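# Lift the carton with both hands and hold it still

## Task

Grip the carton between the two hands, raise the whole of it so its lowest point sits at least about three finger-widths above the table, and keep it steady in the air, touching nothing but the hands. At the finish, no motor of either hand may show moving in hand_stopped_by. Nothing may be pushed or dropped off the table.

## Robot and tools

ROBOT. A humanoid upper body on a stand past the table's -x edge, facing about +x. left_arm (on the +y side) carries a left hand; right_arm (toward -y) carries a right hand. Each hand has five fingers driven by six motors: little, ring, middle, index, thumb_bend, thumb_turn.

WORLD FRAME. Result poses use one scene frame: z = 0 is the table top, +z up, +x across the table away from the robot. The table's near edge is at x = 0.18 m. Shoulders sit roughly 0.3 to 0.4 m above the table, about 0.10 m either side of y = 0; a hand point cannot get more than 0.62 m from its shoulder. Reported positions can be a little off, more so at long reach.

HAND POINT FRAME. Each arm is steered by its hand point, 0.05 m in front of the palm where a pinch would meet. Its +z runs along the straightened fingers (fingertips 0.06 to 0.07 m further on), +y points out of the palm, and +x goes across the palm. On the right hand +x points away from the thumb; on the left hand it points toward the thumb. A wrist bracket on the little-finger side stands 0.03 m further out along +y than the point and can collide with things.

THE ROW. Every moving command is one row of 28 numbers, all in [-1, 1], covering both arms even if only one moves: left_arm dx, dy, dz, rx, ry, rz, then left_gripper little, ring, middle, index, thumb_bend, thumb_turn, force_limit, speed; then the same 14 for right_arm/right_gripper. Fourteen optional extra numbers (0 to 1) can follow: a stiffness scale per joint, left's 7 then right's 7, lasting until changed.

dx..rz are an offset, not a pose: a target relative to that hand point's measured pose when the action starts, expressed in the hand point's own axes. 1.0 equals 0.6 m for dx, dy, dz and 180 degrees for the rotation vector rx, ry, rz. All zeros keeps an arm where it was. Each step the controller clips the commanded pose to within 70 mm and 16 degrees of where the hand is, so big offsets need several actions.

Hand numbers are absolute targets, not offsets. Fingers: +1 straight, -1 curled into the palm. thumb_bend: +1 straight, -1 bent. thumb_turn: +1 beside the palm, -1 opposite the fingers. force_limit maps -1..+1 to about 0..10 N fingertip stop force (0..15 N for thumb motors) while closing. speed maps -1..+1 to nearly still..full (full travel 0.6 s); use -0.9 or lower for a gentle close. A motor only starts when its target changes by 0.01 or more; then it runs until it arrives or its load hits force_limit, and locks. To leave a hand unchanged, resend its last eight numbers (or, if none sent yet, its hand_measured six plus hand_force_limit and hand_speed). Turn the thumb in front of the palm before reaching the object; the wrap grip suits objects 0.035 to 0.08 m wide.

TOOLS.
execute_actions(actions): a list of actions; each action is a table of up to 15 rows, one per 1/30 s step, the last row repeated to fill 15 steps. Every row is measured from the pose at that action's start. An empty list just returns state and images.
move(target, speed, blocking): target is one row as above; its offsets count from the pose in the latest result showing one, and each hand point travels a straight path there. speed is top path speed in m/s, 0.002 to 0.5 (default 0.25), rotation up to twice that in rad/s. Paths last 0.5 to 10 s and do not avoid obstacles or the other arm. With blocking=false the result comes after 0.5 s; until the move ends, other motion calls are refused, so use wait or stop.
wait(seconds): 0 to 10; lets things run with last commands held.
stop(): brakes a running move.
zoom_image(camera, region): camera is cam_high, cam_left_wrist or cam_right_wrist; region [x0, y0, x1, y1] in pixels, at most 504 by 504. cam_high is 672x504, wrist cameras 616x616.
show_instructions(): shows the reference pages.
finished_scene(scene): ends the scene with the given number; irreversible.

RESULTS. State lines give each hand point's end_effector_position (m) and end_effector_quat_wxyz in the world frame. Hand target lines show where the controller is heading now. hand_measured, hand_stopped_by (moving, target, force, stalled, fault) and hand_load_n (N, positive when pushed open) list six values in motor order. A grip that slips shows loads dropping near 0. A move: line reports the ending (done, off_target, moving, held, fault) and limits (paced = target clipped; held = steps blocked). pose unreachable means the clearance check altered that arm's command. MOTOR HOT warns from 90 °C; at 120 °C that arm drops.

CAUTIONS. Keep arms from striking or pressing hard on each other, including hands and brackets. Contact torque at a joint's limit (21.7 N m, wrist pitch/yaw 4.35 N m, held weight counted) stops that arm for 10 s. Approach slowly, squeeze gently, avoid shoving the carton off the table, and before finishing check every motor reads target, force or stalled, not moving.

Each tool is called after "Request:" as name(argument=value, ...), one argument or row to a line, values as JSON.

Reference images:

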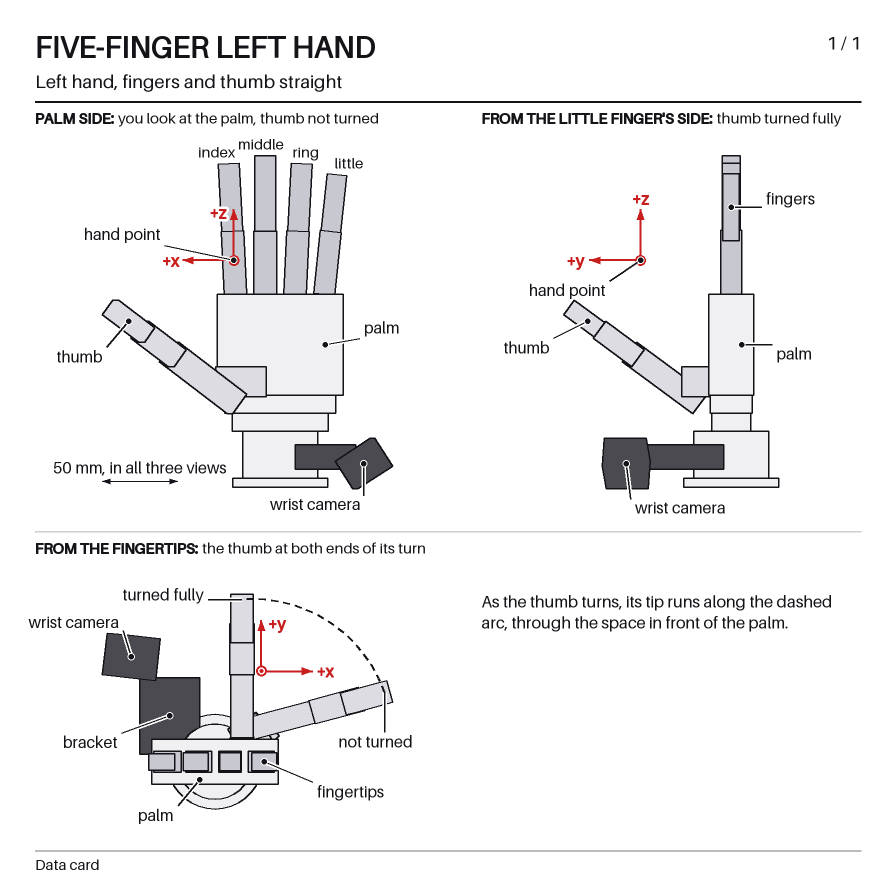

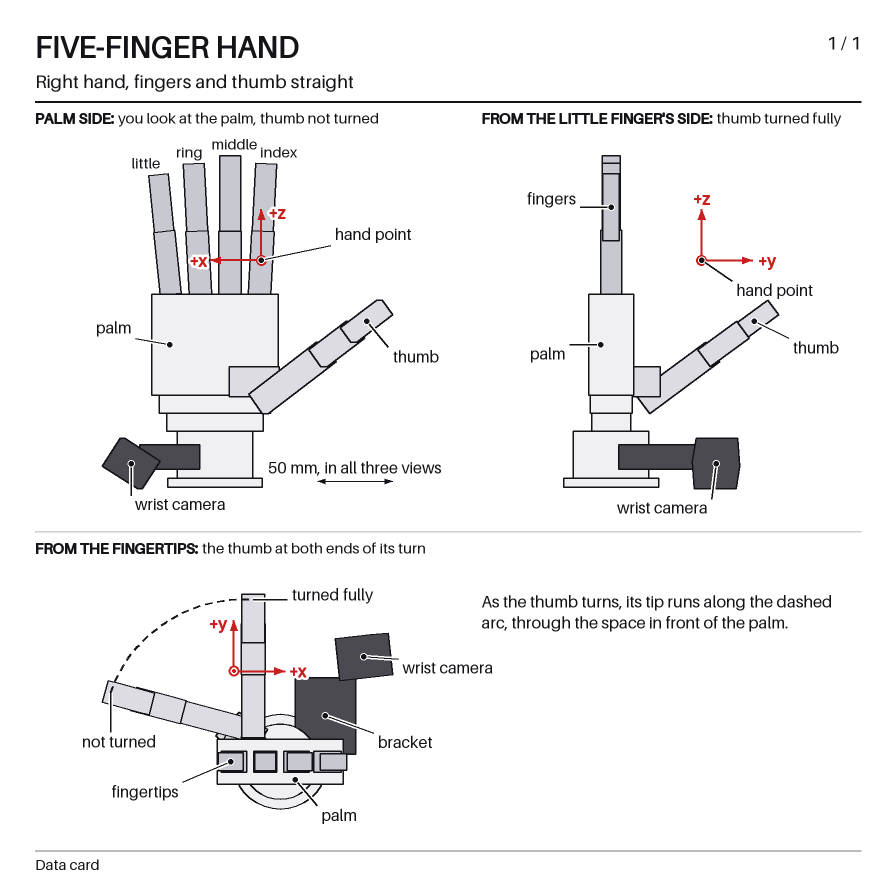

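## Session

Request:
execute_actions(
  actions=[],
)

Scene clock: 0.00 s.
left_arm: end_effector_position=(+0.1566, +0.1565, +0.4068) hand_measured=(+1.000, +1.000, +1.000, +1.000, +1.000, +1.000) hand_load_n=(+0.0, +0.0, +0.0, +0.0, +0.0, +0.0) hand_stopped_by=(target, target, target, target, target, target) hand_force_limit=0.00 hand_speed=-0.80 end_effector_quat_wxyz=(+0.012, +0.189, -0.095, +0.977) | right_arm: end_effector_position=(+0.2350, -0.0389, +0.4026) hand_measured=(+1.000, +1.000, +1.000, +1.000, +1.000, +1.000) hand_load_n=(+0.0, +0.0, +0.0, +0.0, +0.0, +0.0) hand_stopped_by=(target, target, target, target, target, target) hand_force_limit=0.00 hand_speed=-0.80 end_effector_quat_wxyz=(+0.949, -0.239, +0.177, +0.108)
Joint positions: left_arm=[ 0.037  0.442  0.113 -0.597 -0.518 -0.932 -0.273] | right_arm=[-0.045 -0.53  -0.251 -0.514  0.399 -0.85   0.234]
Joint velocities: left_arm=[ 0.017 -0.006  0.     0.002  0.     0.     0.   ] | right_arm=[-0.002  0.006  0.009 -0.006 -0.003  0.     0.   ]
Joint torques (N m, as the arm reports them, + toward a larger angle): no reading
Hand target (left_arm): +0.157, +0.156, +0.407; +0.012, +0.189, -0.095, +0.977
Hand target (right_arm): +0.235, -0.039, +0.403; +0.949, -0.239, +0.177, +0.108
Joint stiffness scale: left_arm=[1. 1. 1. 1. 1. 1. 1.] | right_arm=[1. 1. 1. 1. 1. 1. 1.]

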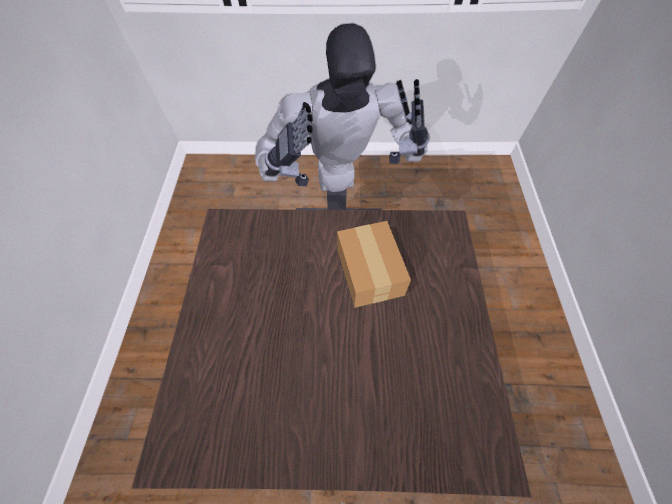

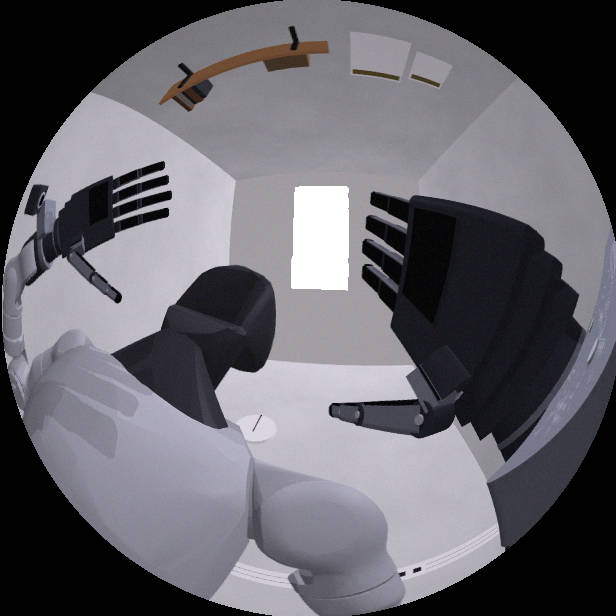

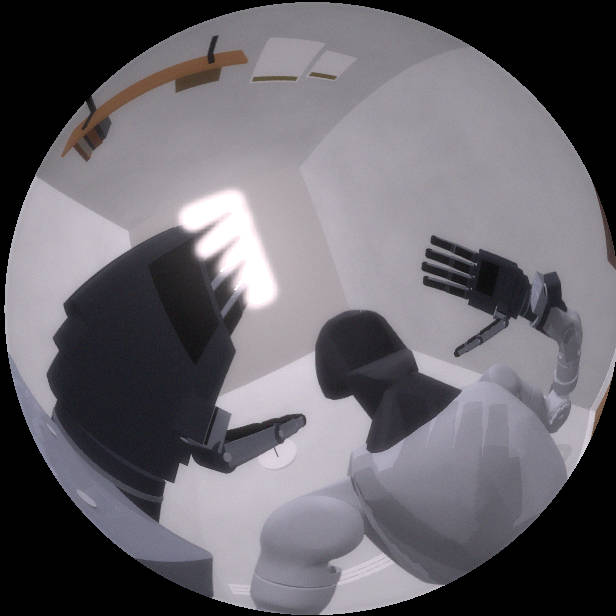

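Request:
move(
  target=[-0.565,-0.036,-0.302,0.14,-0.49,-0.008,1,1,1,1,1,1,0,-0.8,0.55,0.147,-0.24,0.066,0.465,0.134,1,1,1,1,1,1,0,-0.8],
)

Scene clock: 32.33 s.
left_arm: end_effector_position=(+0.4062, +0.2134, +0.1207) hand_measured=(+1.000, +1.000, +1.000, +1.000, +1.000, +1.000) hand_load_n=(+0.0, +0.0, +0.0, +0.0, +0.0, +0.0) hand_stopped_by=(target, target, target, target, target, target) hand_force_limit=0.00 hand_speed=-0.80 end_effector_quat_wxyz=(-0.096, +0.808, +0.107, +0.571) | right_arm: end_effector_position=(+0.4710, +0.0059, +0.1189) hand_measured=(+1.000, +1.000, +1.000, +1.000, +1.000, +1.000) hand_load_n=(+0.0, +0.0, +0.0, +0.0, +0.0, +0.0) hand_stopped_by=(target, target, target, target, target, target) hand_force_limit=0.00 hand_speed=-0.80 end_effector_quat_wxyz=(+0.570, -0.132, +0.808, +0.074)
Joint positions: left_arm=[-0.267  0.254 -0.033 -0.332 -0.286  0.61   0.29 ] | right_arm=[-0.407 -0.301  0.017 -0.083  0.312  0.513 -0.061]
Joint velocities: left_arm=[-0.012 -0.003 -0.002  0.005  0.005  0.     0.   ] | right_arm=[ 0.002 -0.005 -0.014  0.    -0.006  0.     0.   ]
Joint torques (N m, as the arm reports them, + toward a larger angle): left_arm=[-3.86  1.27  1.56 -4.59  0.12 -0.93  0.13] | right_arm=[-5.13 -2.08 -0.07 -2.51  1.17 -1.09  0.01]
Hand target (left_arm): +0.406, +0.214, +0.120; -0.095, +0.809, +0.109, +0.570
Hand target (right_arm): +0.471, +0.006, +0.118; +0.568, -0.129, +0.809, +0.075
Off the commanded pose (left_arm): 0.003 m, 2 deg.
Off the commanded pose (right_arm): 0.001 m, 2 deg.
Joint stiffness scale: left_arm=[1. 1. 1. 1. 1. 1. 1.] | right_arm=[1. 1. 1. 1. 1. 1. 1.]
move: done
camera_calibration (this result's frames):
cam_left_wrist: T_world_to_cam=[[-0.396908, 0.91488, 0.0738899, -0.0406391], [-0.176613, -0.155123, 0.97198, -0.0194521], [0.900706, 0.372736, 0.223149, -0.333488], [0, 0, 0, 1]] pos_world=[0.28081, 0.158466, 0.0963274]
cam_right_wrist: T_world_to_cam=[[-0.212474, 0.975422, 0.0583597, 0.0953813], [-0.214574, -0.104839, 0.971065, -0.00578088], [0.953317, 0.193804, 0.231576, -0.35033], [0, 0, 0, 1]] pos_world=[0.353001, -0.0257478, 0.0811751]

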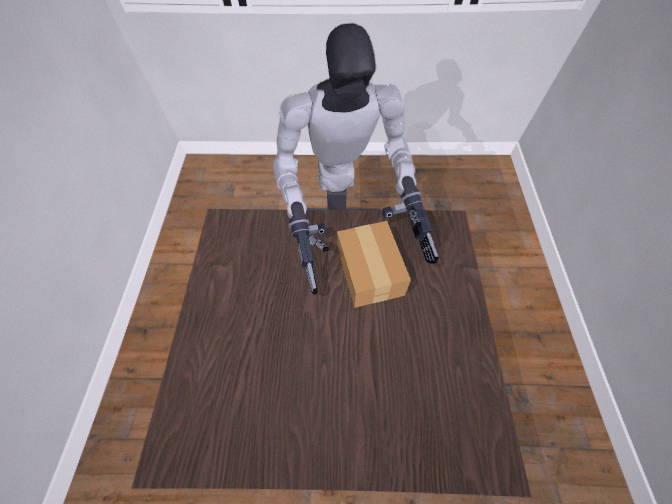

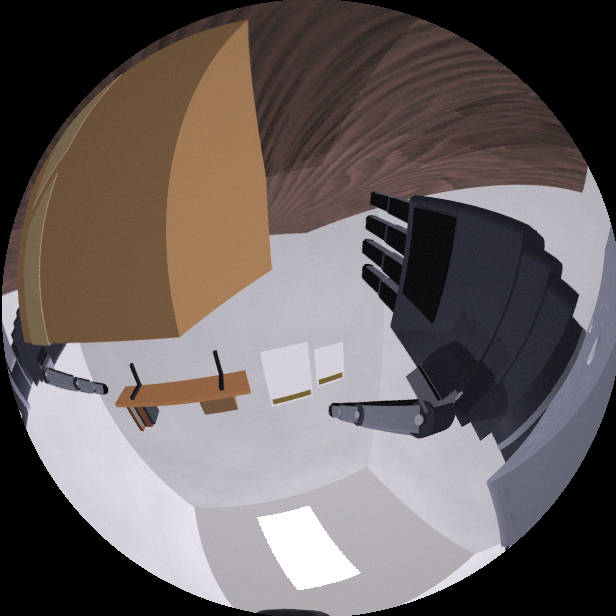

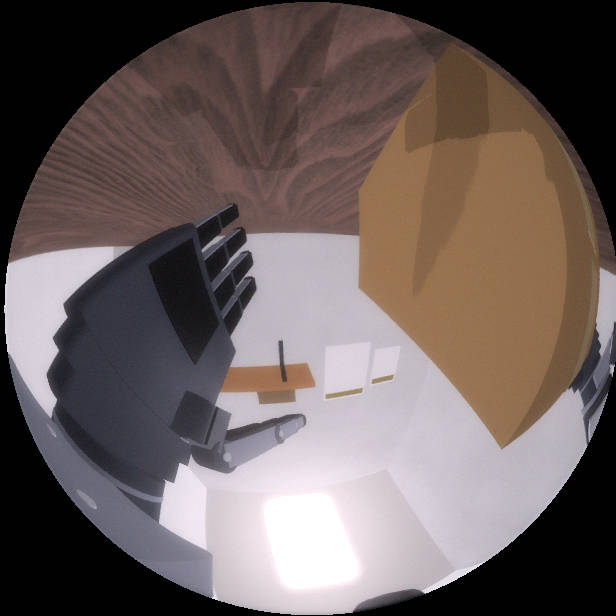

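Request:
move(
  target=[-0.01,0.12,0.01,0,0,0,1,1,1,1,1,1,0,-0.8,0.03,0.02,-0.05,0,0,0,1,1,1,1,1,1,0,-0.8],
  speed=0.1,
)

Request:
move(
  target=[0,0,0,0,0,0,1,1,1,1,1,1,0,-0.8,0,0.11,0,0,0,0,1,1,1,1,1,1,0,-0.8],
  speed=0.1,
)

Scene clock: 38.40 s.
left_arm: end_effector_position=(+0.4286, +0.1415, +0.1137) hand_measured=(+1.000, +1.000, +1.000, +1.000, +1.000, +1.000) hand_load_n=(+0.0, +0.0, +0.0, +0.0, +0.0, +0.0) hand_stopped_by=(target, target, target, target, target, target) hand_force_limit=0.00 hand_speed=-0.80 end_effector_quat_wxyz=(-0.092, +0.808, +0.103, +0.573) | right_arm: end_effector_position=(+0.4352, +0.0061, +0.1100) hand_measured=(+1.000, +1.000, +1.000, +1.000, +1.000, +1.000) hand_load_n=(+0.0, +0.0, +0.0, +0.0, +0.0, +0.0) hand_stopped_by=(target, target, target, target, target, target) hand_force_limit=0.00 hand_speed=-0.80 end_effector_quat_wxyz=(+0.568, -0.130, +0.809, +0.076)
Joint positions: left_arm=[-0.362  0.06  -0.244 -0.199 -0.157  0.56   0.47 ] | right_arm=[-0.235 -0.276  0.059 -0.239  0.298  0.49  -0.099]
Joint velocities: left_arm=[-0.005  0.002  0.006 -0.002  0.014 -0.003  0.005] | right_arm=[ 0.009  0.     0.006  0.002 -0.006 -0.001 -0.004]
Joint torques (N m, as the arm reports them, + toward a larger angle): left_arm=[-4.42  0.09  0.95 -4.59  0.5  -1.05  0.19] | right_arm=[-3.4  -1.61  0.06 -2.97  0.78 -1.28  0.05]
Hand target (left_arm): +0.429, +0.143, +0.114; -0.095, +0.806, +0.102, +0.574
Hand target (right_arm): +0.435, +0.007, +0.111; +0.570, -0.131, +0.808, +0.075
Off the commanded pose (left_arm): 0.005 m, 1 deg.
Off the commanded pose (right_arm): 0.002 m, 0 deg.
Joint stiffness scale: left_arm=[1. 1. 1. 1. 1. 1. 1.] | right_arm=[1. 1. 1. 1. 1. 1. 1.]
move: off_target (left_arm)
camera_calibration (this result's frames):
cam_left_wrist: T_world_to_cam=[[-0.387368, 0.919146, 0.0715318, 0.0301627], [-0.181906, -0.152266, 0.971455, -0.0179814], [0.903801, 0.363299, 0.226182, -0.325589], [0, 0, 0, 1]] pos_world=[0.302681, 0.0878241, 0.0889527]
cam_right_wrist: T_world_to_cam=[[-0.210637, 0.975497, 0.0635508, 0.0867255], [-0.209803, -0.108605, 0.971693, -0.00690216], [0.954785, 0.191341, 0.227539, -0.314359], [0, 0, 0, 1]] pos_world=[0.316965, -0.0252003, 0.0727242]

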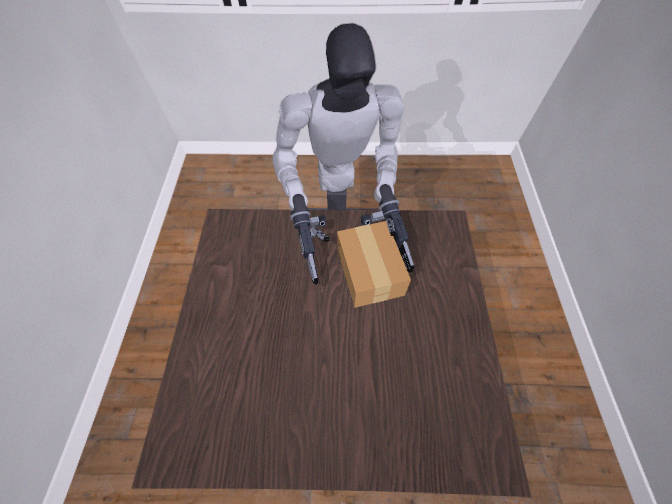

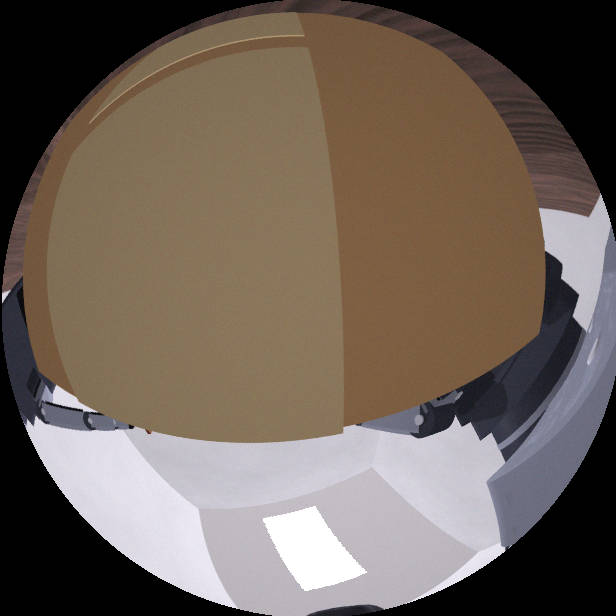

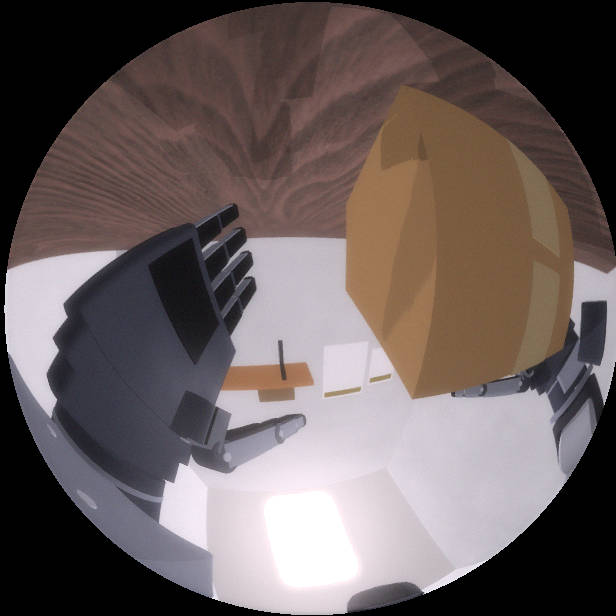

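Scene clock: 39.37 s.
left_arm: end_effector_position=(+0.4286, +0.1415, +0.1137) hand_measured=(+1.000, +1.000, +1.000, +1.000, +1.000, +1.000) hand_load_n=(+0.0, +0.0, +0.0, +0.0, +0.0, +0.0) hand_stopped_by=(target, target, target, target, target, target) hand_force_limit=0.00 hand_speed=-0.80 end_effector_quat_wxyz=(-0.092, +0.808, +0.103, +0.573) | right_arm: end_effector_position=(+0.4143, +0.0709, +0.1083) hand_measured=(+1.000, +1.000, +1.000, +1.000, +1.000, +1.000) hand_load_n=(+0.0, +0.0, +0.0, +0.0, +0.0, +0.0) hand_stopped_by=(target, target, target, target, target, target) hand_force_limit=0.00 hand_speed=-0.80 end_effector_quat_wxyz=(+0.568, -0.133, +0.808, +0.078)
Joint positions: left_arm=[-0.362  0.06  -0.244 -0.199 -0.157  0.559  0.47 ] | right_arm=[-0.263 -0.11   0.262 -0.259  0.186  0.523 -0.288]
Joint velocities: left_arm=[ 0.014  0.003  0.005 -0.002 -0.002  0.     0.   ] | right_arm=[ 0.005  0.008  0.    -0.008  0.002  0.    -0.006]
Joint torques (N m, as the arm reports them, + toward a larger angle): left_arm=[-4.26  0.06  0.95 -4.85  0.33 -0.96  0.06] | right_arm=[-3.75 -0.41  0.51 -2.7   0.76 -1.11 -0.1 ]
Hand target (left_arm): +0.429, +0.141, +0.114; -0.092, +0.808, +0.103, +0.573
Hand target (right_arm): +0.415, +0.070, +0.107; +0.568, -0.134, +0.809, +0.074
Off the commanded pose (left_arm): 0.000 m, 0 deg.
Off the commanded pose (right_arm): 0.002 m, 0 deg.
Joint stiffness scale: left_arm=[1. 1. 1. 1. 1. 1. 1.] | right_arm=[1. 1. 1. 1. 1. 1. 1.]
move: done
camera_calibration (this result's frames):
cam_left_wrist: T_world_to_cam=[[-0.387483, 0.919096, 0.0715432, 0.0301948], [-0.181925, -0.152316, 0.971444, -0.0179657], [0.903748, 0.363403, 0.226227, -0.325599], [0, 0, 0, 1]] pos_world=[0.302691, 0.0878353, 0.0889518]
cam_right_wrist: T_world_to_cam=[[-0.218292, 0.973773, 0.064149, 0.022456], [-0.210061, -0.11108, 0.971358, -0.00230354], [0.953007, 0.198565, 0.228799, -0.306264], [0, 0, 0, 1]] pos_world=[0.29629, 0.0386903, 0.0708699]

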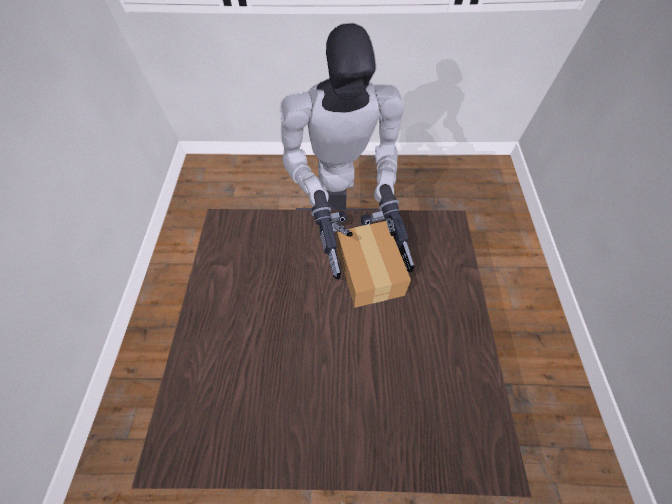

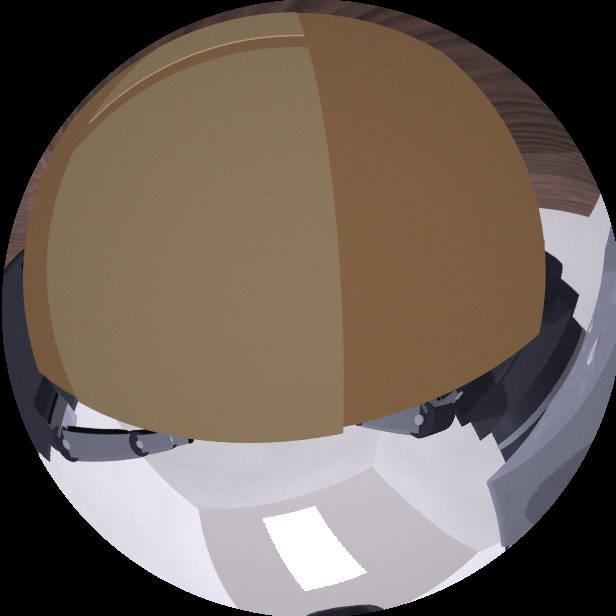

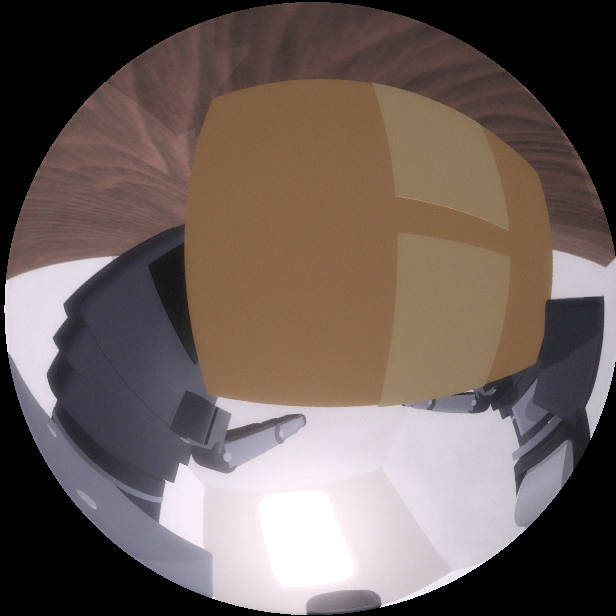

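Request:
move(
  target=[0,0.03,0,-0.045,0,0,1,1,1,1,1,1,0,-0.8,-0.01,0.05,0.02,-0.045,0,0,1,1,1,1,1,1,0,-0.8],
  speed=0.04,
)

Scene clock: 48.27 s.
left_arm: end_effector_position=(+0.4329, +0.1361, +0.1104) hand_measured=(+1.000, +1.000, +1.000, +1.000, +1.000, +1.000) hand_load_n=(+0.0, +0.0, +0.0, +0.0, +0.0, +0.0) hand_stopped_by=(target, target, target, target, target, target) hand_force_limit=0.00 hand_speed=-0.80 end_effector_quat_wxyz=(-0.055, +0.812, +0.068, +0.577) | right_arm: end_effector_position=(+0.4236, +0.0920, +0.1069) hand_measured=(+1.000, +1.000, +1.000, +1.000, +1.000, +1.000) hand_load_n=(+0.0, +0.0, +0.0, +0.0, +0.0, +0.0) hand_stopped_by=(target, target, target, target, target, target) hand_force_limit=0.00 hand_speed=-0.80 end_effector_quat_wxyz=(+0.561, -0.166, +0.803, +0.114)
Joint positions: left_arm=[-0.387  0.103 -0.203 -0.147 -0.175  0.532  0.321] | right_arm=[-0.372 -0.118  0.243 -0.129  0.206  0.5   -0.184]
Joint velocities: left_arm=[ 0.003 -0.006  0.     0.     0.002  0.    -0.007] | right_arm=[ 0.     0.014  0.005  0.009 -0.006 -0.002  0.001]
Joint torques (N m, as the arm reports them, + toward a larger angle): left_arm=[-5.01 -0.43  0.19 -4.61 -0.36 -1.03 -0.5 ] | right_arm=[-5.47  0.51  1.32 -3.1   1.41 -1.19  0.58]
Hand target (left_arm): +0.433, +0.124, +0.113; -0.035, +0.812, +0.062, +0.579
Hand target (right_arm): +0.418, +0.103, +0.109; +0.557, -0.174, +0.801, +0.134
Off the commanded pose (left_arm): 0.012 m, 2 deg.
Off the commanded pose (right_arm): 0.013 m, 3 deg.
Joint stiffness scale: left_arm=[1. 1. 1. 1. 1. 1. 1.] | right_arm=[1. 1. 1. 1. 1. 1. 1.]
move: off_target (left_arm, right_arm)
camera_calibration (this result's frames):
cam_left_wrist: T_world_to_cam=[[-0.293123, 0.954667, 0.0518664, -0.00641561], [-0.197826, -0.113638, 0.973628, -0.0133514], [0.935384, 0.275133, 0.222168, -0.327994], [0, 0, 0, 1]] pos_world=[0.302278, 0.0948494, 0.0862017]
cam_right_wrist: T_world_to_cam=[[-0.310006, 0.946925, 0.0850239, 0.0431194], [-0.187313, -0.148509, 0.971009, -0.00282148], [0.9321, 0.285093, 0.22341, -0.317535], [0, 0, 0, 1]] pos_world=[0.308813, 0.0492771, 0.0700142]

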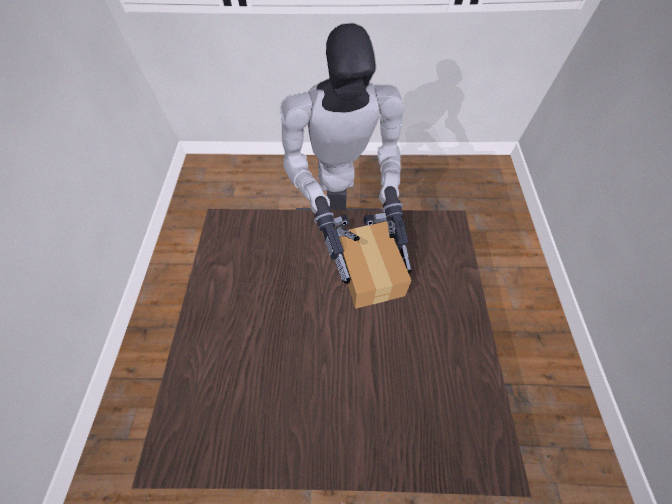

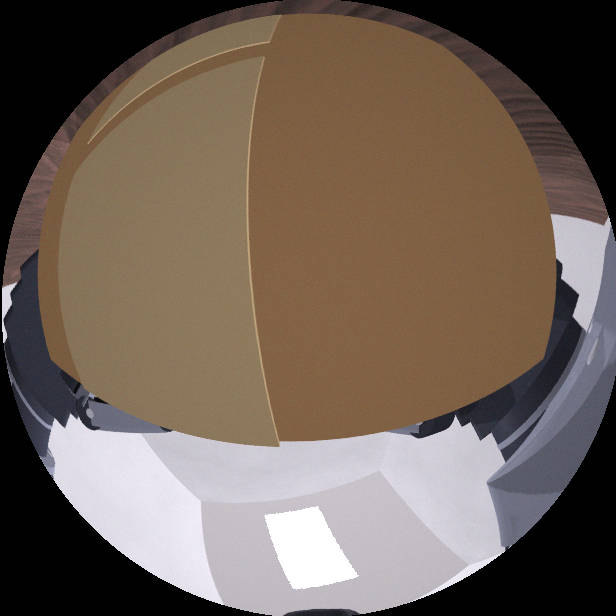

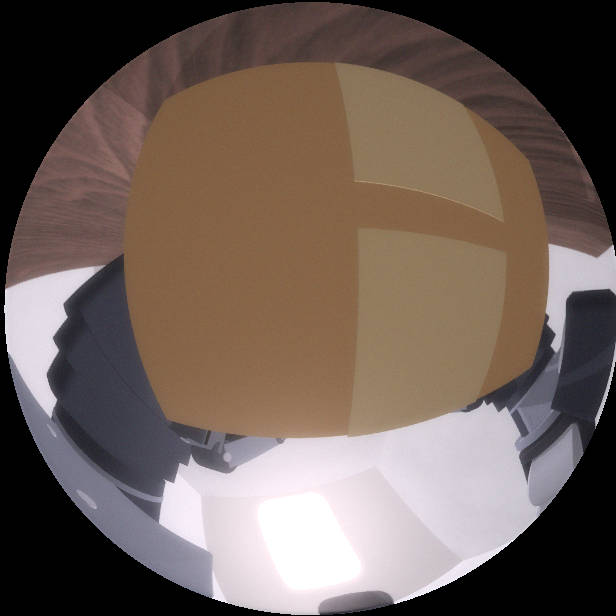

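Request:
execute_actions(
  actions=[
    [[0,0.07,0,-0.03,0,0,1,1,1,1,1,1,0,-0.8,0,0.07,0,-0.03,0,0,1,1,1,1,1,1,0,-0.8]],
    [[0,0.07,0,-0.03,0,0,1,1,1,1,1,1,0,-0.8,0,0.07,0,-0.03,0,0,1,1,1,1,1,1,0,-0.8]],
    [[0.04,0.07,-0.014,-0.03,0,0,1,1,1,1,1,1,0,-0.8,-0.04,0.07,-0.014,-0.03,0,0,1,1,1,1,1,1,0,-0.8]],
    [[0.04,0.07,-0.014,-0.03,0,0,1,1,1,1,1,1,0,-0.8,-0.04,0.07,-0.014,-0.03,0,0,1,1,1,1,1,1,0,-0.8]],
    [[0.04,0.07,-0.014,-0.03,0,0,1,1,1,1,1,1,0,-0.8,-0.04,0.07,-0.014,-0.03,0,0,1,1,1,1,1,1,0,-0.8]],
    [[0.04,0.07,-0.014,-0.03,0,0,1,1,1,1,1,1,0,-0.8,-0.04,0.07,-0.014,-0.03,0,0,1,1,1,1,1,1,0,-0.8]],
    [[0.04,0.07,-0.014,-0.03,0,0,1,1,1,1,1,1,0,-0.8,-0.04,0.07,-0.014,-0.03,0,0,1,1,1,1,1,1,0,-0.8]],
  ],
)

Request:
wait(
  seconds=1,
)

Scene clock: 67.30 s.
left_arm: end_effector_position=(+0.4913, +0.1270, +0.1647) hand_measured=(+1.000, +1.000, +1.000, +1.000, +1.000, +1.000) hand_load_n=(+0.5, +0.0, +0.0, +0.0, +0.0, +0.0) hand_stopped_by=(target, target, target, target, target, target) hand_force_limit=0.00 hand_speed=-0.80 end_effector_quat_wxyz=(-0.208, +0.816, +0.022, +0.539) | right_arm: end_effector_position=(+0.4606, +0.1197, +0.1525) hand_measured=(+1.000, +1.000, +1.000, +1.000, +1.000, +1.000) hand_load_n=(+0.0, +0.0, +0.5, +0.0, +0.0, +0.0) hand_stopped_by=(target, target, target, target, target, target) hand_force_limit=0.00 hand_speed=-0.80 end_effector_quat_wxyz=(+0.549, -0.194, +0.811, -0.054)
Joint positions: left_arm=[-0.868  0.013 -0.262 -0.05  -0.095  1.044  0.616] | right_arm=[-0.786 -0.025  0.33  -0.183  0.233  1.096 -0.632]
Joint velocities: left_arm=[-0.021 -0.005  0.     0.026 -0.003  0.     0.003] | right_arm=[-0.005  0.002  0.011  0.021  0.015  0.     0.   ]
Joint torques (N m, as the arm reports them, + toward a larger angle): left_arm=[-8.19 -3.21 -1.28 -5.91 -1.79 -1.68 -1.13] | right_arm=[-9.35  3.57  2.48 -3.29  2.49 -1.95  1.17]
Hand target (left_arm): +0.490, +0.082, +0.173; -0.143, +0.821, -0.003, +0.553
Hand target (right_arm): +0.438, +0.157, +0.159; +0.545, -0.224, +0.808, +0.010
Off the commanded pose (left_arm): 0.047 m, 8 deg.
Off the commanded pose (right_arm): 0.046 m, 8 deg.
Joint stiffness scale: left_arm=[1. 1. 1. 1. 1. 1. 1.] | right_arm=[1. 1. 1. 1. 1. 1. 1.]
joint sent to its limit (left arm) — the command would take joint 2 (shoulder roll) past its lower limit, so that joint was sent only as far as its limit.
joint sent to its limit (right arm) — the command would take joint 2 (shoulder roll) past its upper limit, so that joint was sent only as far as its limit.
camera_calibration (this result's frames):
cam_left_wrist: T_world_to_cam=[[-0.370635, 0.858006, 0.355606, 0.0168507], [-0.0801388, -0.41099, 0.908111, -0.0649727], [0.925315, 0.308079, 0.221087, -0.391274], [0, 0, 0, 1]] pos_world=[0.36309, 0.0793823, 0.139516]
cam_right_wrist: T_world_to_cam=[[-0.168546, 0.960669, -0.220697, 0.0042658], [-0.219524, 0.181694, 0.958539, -0.0588084], [0.960938, 0.210006, 0.180266, -0.367804], [0, 0, 0, 1]] pos_world=[0.341246, 0.0838282, 0.123614]

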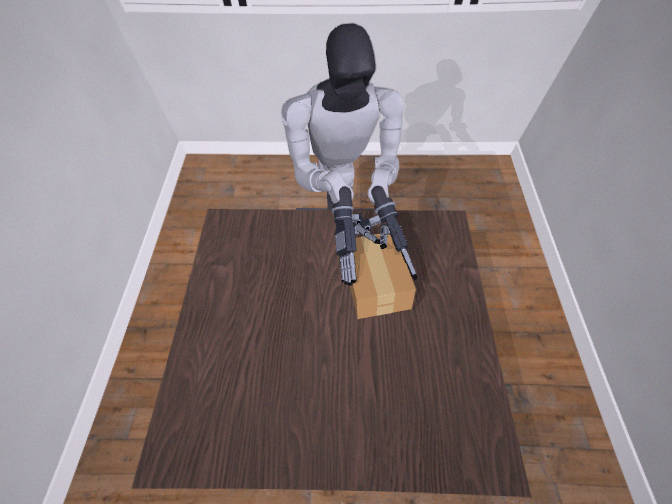

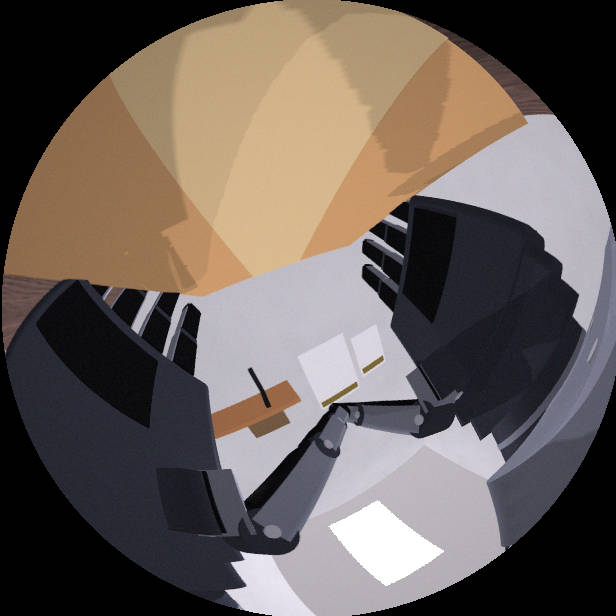

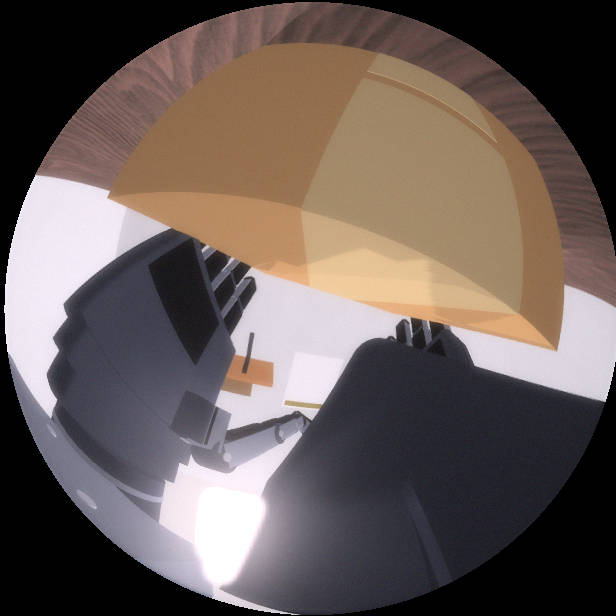

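Scene clock: 68.30 s.
left_arm: end_effector_position=(+0.4909, +0.1271, +0.1621) hand_measured=(+1.000, +1.000, +1.000, +1.000, +1.000, +1.000) hand_load_n=(+0.0, +0.0, +0.0, +0.0, +0.0, +0.0) hand_stopped_by=(target, target, target, target, target, target) hand_force_limit=0.00 hand_speed=-0.80 end_effector_quat_wxyz=(-0.208, +0.818, +0.021, +0.536) | right_arm: end_effector_position=(+0.4603, +0.1196, +0.1505) hand_measured=(+1.000, +1.000, +1.000, +1.000, +1.000, +1.000) hand_load_n=(+0.0, +0.0, +0.5, +0.0, -0.5, -0.5) hand_stopped_by=(target, target, target, target, target, target) hand_force_limit=0.00 hand_speed=-0.80 end_effector_quat_wxyz=(+0.547, -0.195, +0.812, -0.055)
Joint positions: left_arm=[-0.865  0.013 -0.262 -0.046 -0.097  1.043  0.616] | right_arm=[-0.786 -0.025  0.331 -0.179  0.235  1.098 -0.632]
Joint velocities: left_arm=[ 0.005 -0.003  0.     0.006 -0.005  0.     0.   ] | right_arm=[-0.002 -0.021  0.018  0.006  0.     0.     0.   ]
Joint torques (N m, as the arm reports them, + toward a larger angle): left_arm=[-7.83 -3.12 -1.28 -5.37 -1.72 -1.41 -1.25] | right_arm=[-8.62  3.52  2.47 -2.95  2.36 -1.69  1.19]
Hand target (left_arm): +0.490, +0.082, +0.173; -0.143, +0.821, -0.003, +0.553
Hand target (right_arm): +0.438, +0.157, +0.159; +0.545, -0.224, +0.808, +0.010
Off the commanded pose (left_arm): 0.047 m, 8 deg.
Off the commanded pose (right_arm): 0.046 m, 8 deg.
Joint stiffness scale: left_arm=[1. 1. 1. 1. 1. 1. 1.] | right_arm=[1. 1. 1. 1. 1. 1. 1.]
wait: 1.00 s; at rest by 0.27 s
camera_calibration (this result's frames):
cam_left_wrist: T_world_to_cam=[[-0.368406, 0.858331, 0.357134, 0.0162279], [-0.0741465, -0.410058, 0.909041, -0.0657955], [0.926703, 0.308416, 0.21471, -0.390068], [0, 0, 0, 1]] pos_world=[0.362577, 0.0793943, 0.137767]
cam_right_wrist: T_world_to_cam=[[-0.169936, 0.959796, -0.223412, 0.00510325], [-0.214809, 0.18518, 0.95894, -0.0596236], [0.961758, 0.21095, 0.174704, -0.366861], [0, 0, 0, 1]] pos_world=[0.340891, 0.0835321, 0.122408]

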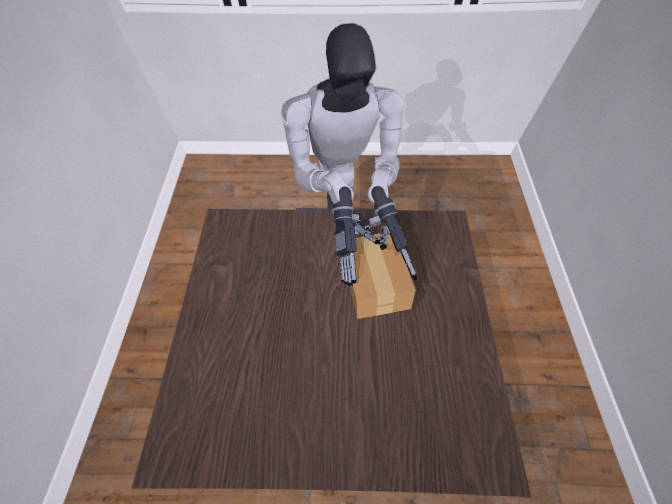

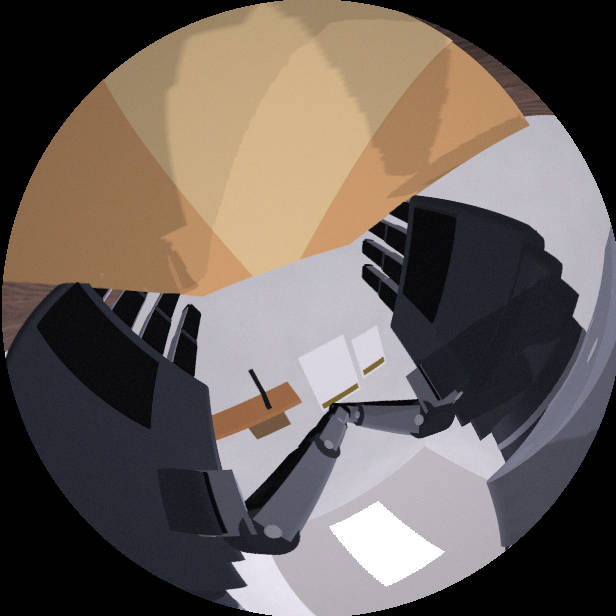

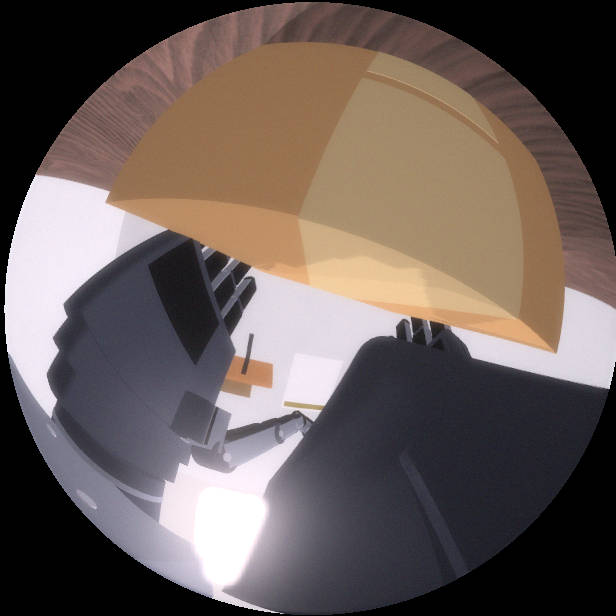

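Slipped from drift. Back off.

Request:
move(
  target=[0,-0.15,0,0,0,0,1,1,1,1,1,1,0,-0.8,0,-0.17,0,0,0,0,1,1,1,1,1,1,0,-0.8],
  speed=0.15,
)

Scene clock: 73.03 s.
left_arm: end_effector_position=(+0.4698, +0.2142, +0.1870) hand_measured=(+1.000, +1.000, +1.000, +1.000, +1.000, +1.000) hand_load_n=(+0.0, +0.0, +0.0, +0.0, +0.0, +0.0) hand_stopped_by=(target, target, target, target, target, target) hand_force_limit=0.00 hand_speed=-0.80 end_effector_quat_wxyz=(-0.210, +0.819, +0.026, +0.533) | right_arm: end_effector_position=(+0.4869, +0.0232, +0.1802) hand_measured=(+1.000, +1.000, +1.000, +1.000, +1.000, +1.000) hand_load_n=(+0.0, +0.0, +0.0, +0.0, +0.0, +0.0) hand_stopped_by=(target, target, target, target, target, target) hand_force_limit=0.00 hand_speed=-0.80 end_effector_quat_wxyz=(+0.546, -0.191, +0.814, -0.056)
Joint positions: left_arm=[-0.812  0.305 -0.082 -0.301 -0.185  1.217  0.378] | right_arm=[-0.74  -0.363  0.08  -0.386  0.358  1.23  -0.355]
Joint velocities: left_arm=[ 0.    -0.003 -0.008 -0.002 -0.005  0.    -0.003] | right_arm=[0.006 0.006 0.015 0.002 0.002 0.    0.002]
Joint torques (N m, as the arm reports them, + toward a larger angle): left_arm=[-6.03  1.45  1.53 -4.36  0.3  -0.83  0.14] | right_arm=[-6.35 -1.96 -0.08 -2.33  0.88 -0.93 -0.04]
Hand target (left_arm): +0.469, +0.212, +0.186; -0.206, +0.821, +0.025, +0.532
Hand target (right_arm): +0.485, +0.025, +0.179; +0.545, -0.192, +0.815, -0.053
Off the commanded pose (left_arm): 0.006 m, 1 deg.
Off the commanded pose (right_arm): 0.003 m, 1 deg.
Joint stiffness scale: left_arm=[1. 1. 1. 1. 1. 1. 1.] | right_arm=[1. 1. 1. 1. 1. 1. 1.]
move: off_target (left_arm)
camera_calibration (this result's frames):
cam_left_wrist: T_world_to_cam=[[-0.376493, 0.854695, 0.357419, -0.0707262], [-0.0650997, -0.409261, 0.910092, -0.0588746], [0.924129, 0.319376, 0.209725, -0.402922], [0, 0, 0, 1]] pos_world=[0.341892, 0.165038, 0.163363]
cam_right_wrist: T_world_to_cam=[[-0.16135, 0.961984, -0.220348, 0.103923], [-0.211311, 0.18442, 0.959863, -0.0664171], [0.964009, 0.201436, 0.173522, -0.377997], [0, 0, 0, 1]] pos_world=[0.367126, -0.0115817, 0.152241]

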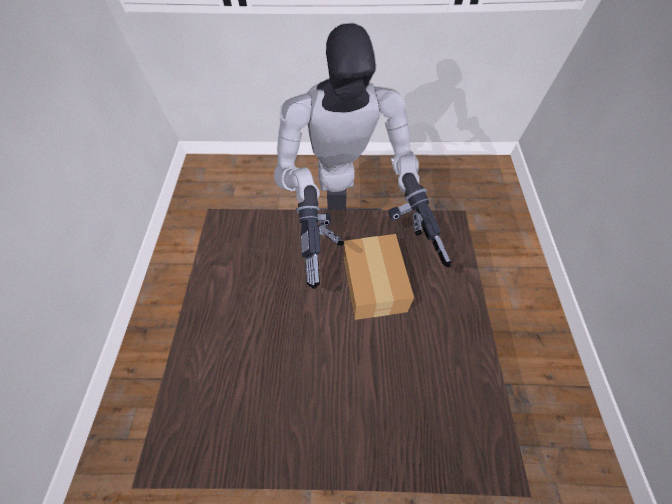

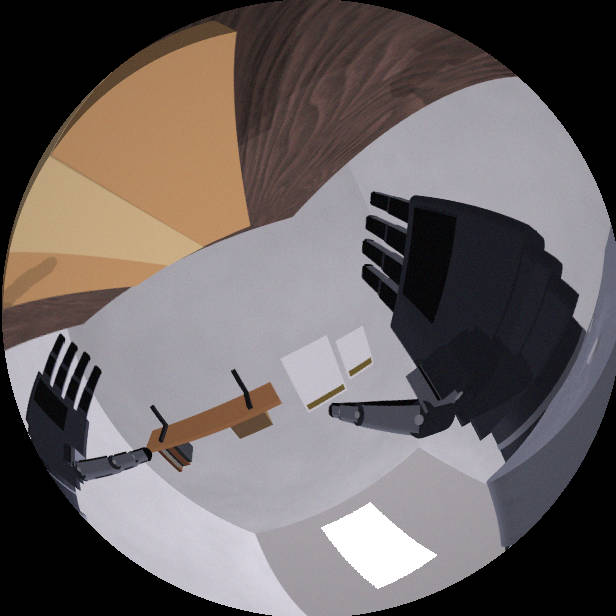

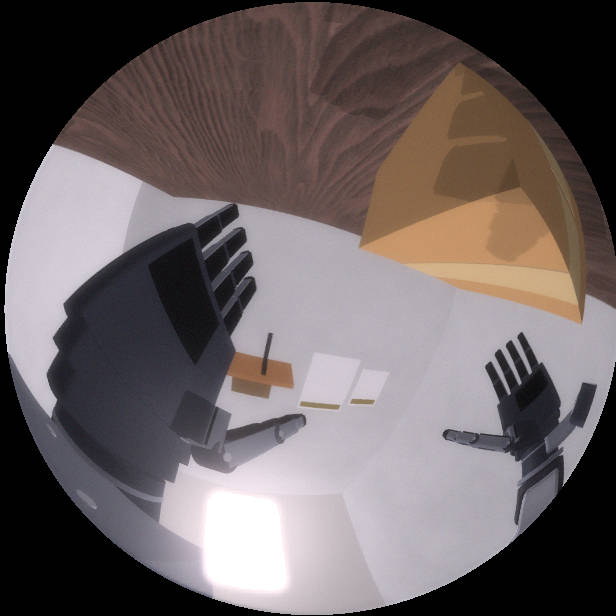

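Request:
move(
  target=[-0.098,0.075,0.062,-0.098,-0.207,-0.053,1,1,1,1,1,1,0,-0.8,0.068,0.082,0.092,-0.042,0.2,0.095,1,1,1,1,1,1,0,-0.8],
  speed=0.12,
)

Scene clock: 95.10 s.
left_arm: end_effector_position=(+0.4849, +0.1993, +0.1041) hand_measured=(+1.000, +1.000, +1.000, +1.000, +1.000, +1.000) hand_load_n=(+0.0, +0.0, +0.0, +0.0, +0.0, +0.0) hand_stopped_by=(target, target, target, target, target, target) hand_force_limit=0.00 hand_speed=-0.80 end_effector_quat_wxyz=(-0.035, +0.965, +0.067, +0.252) | right_arm: end_effector_position=(+0.5101, +0.0616, +0.1138) hand_measured=(+1.000, +1.000, +1.000, +1.000, +1.000, +1.000) hand_load_n=(+0.0, +0.0, +0.0, +0.0, +0.0, +0.0) hand_stopped_by=(target, target, target, target, target, target) hand_force_limit=0.00 hand_speed=-0.80 end_effector_quat_wxyz=(+0.262, -0.086, +0.961, +0.022)
Joint positions: left_arm=[-1.395  0.322  0.059  0.772 -0.261  1.384  0.087] | right_arm=[-1.341 -0.125 -0.31   0.587  0.359  1.449 -0.444]
Joint velocities: left_arm=[-0.003  0.008 -0.006  0.009  0.    -0.007 -0.007] | right_arm=[-0.002 -0.023 -0.017  0.009  0.011  0.    -0.001]
Joint torques (N m, as the arm reports them, + toward a larger angle): left_arm=[-8.55  2.25  0.65 -3.59  0.07 -0.68  0.12] | right_arm=[-10.05  -2.45   0.67  -2.13   1.09  -0.71   0.01]
Hand target (left_arm): +0.485, +0.200, +0.104; -0.036, +0.965, +0.067, +0.252
Hand target (right_arm): +0.511, +0.060, +0.114; +0.263, -0.084, +0.961, +0.019
Off the commanded pose (left_arm): 0.006 m, 2 deg.
Off the commanded pose (right_arm): 0.006 m, 1 deg.
Joint stiffness scale: left_arm=[1. 1. 1. 1. 1. 1. 1.] | right_arm=[1. 1. 1. 1. 1. 1. 1.]
move: off_target (left_arm, right_arm)
camera_calibration (this result's frames):
cam_left_wrist: T_world_to_cam=[[-0.20931, 0.966832, 0.146375, -0.104145], [0.494259, -0.0245561, 0.868968, -0.332215], [0.84374, 0.254231, -0.472725, -0.271707], [0, 0, 0, 1]] pos_world=[0.371652, 0.161609, 0.175485]
cam_right_wrist: T_world_to_cam=[[-0.0534883, 0.998532, 0.00849209, -0.0271886], [0.440498, 0.0159623, 0.897612, -0.319825], [0.896159, 0.0517524, -0.440706, -0.282748], [0, 0, 0, 1]] pos_world=[0.392815, 0.0468867, 0.162701]

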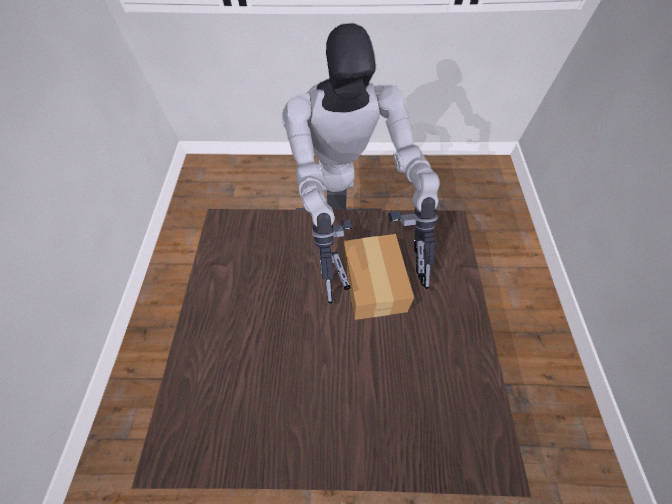

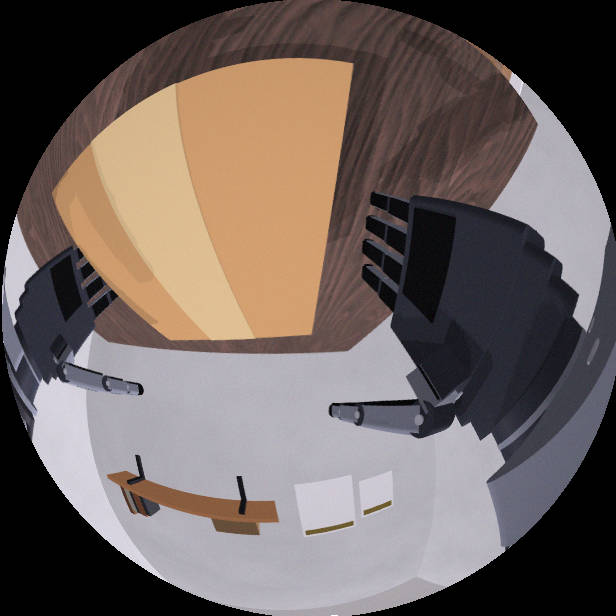

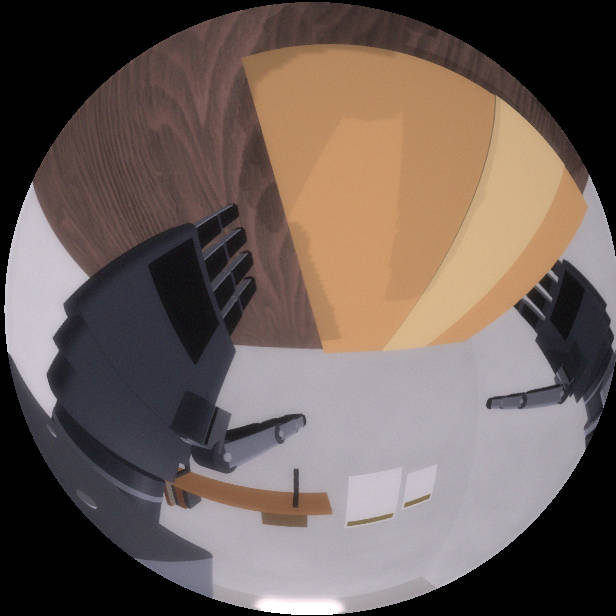

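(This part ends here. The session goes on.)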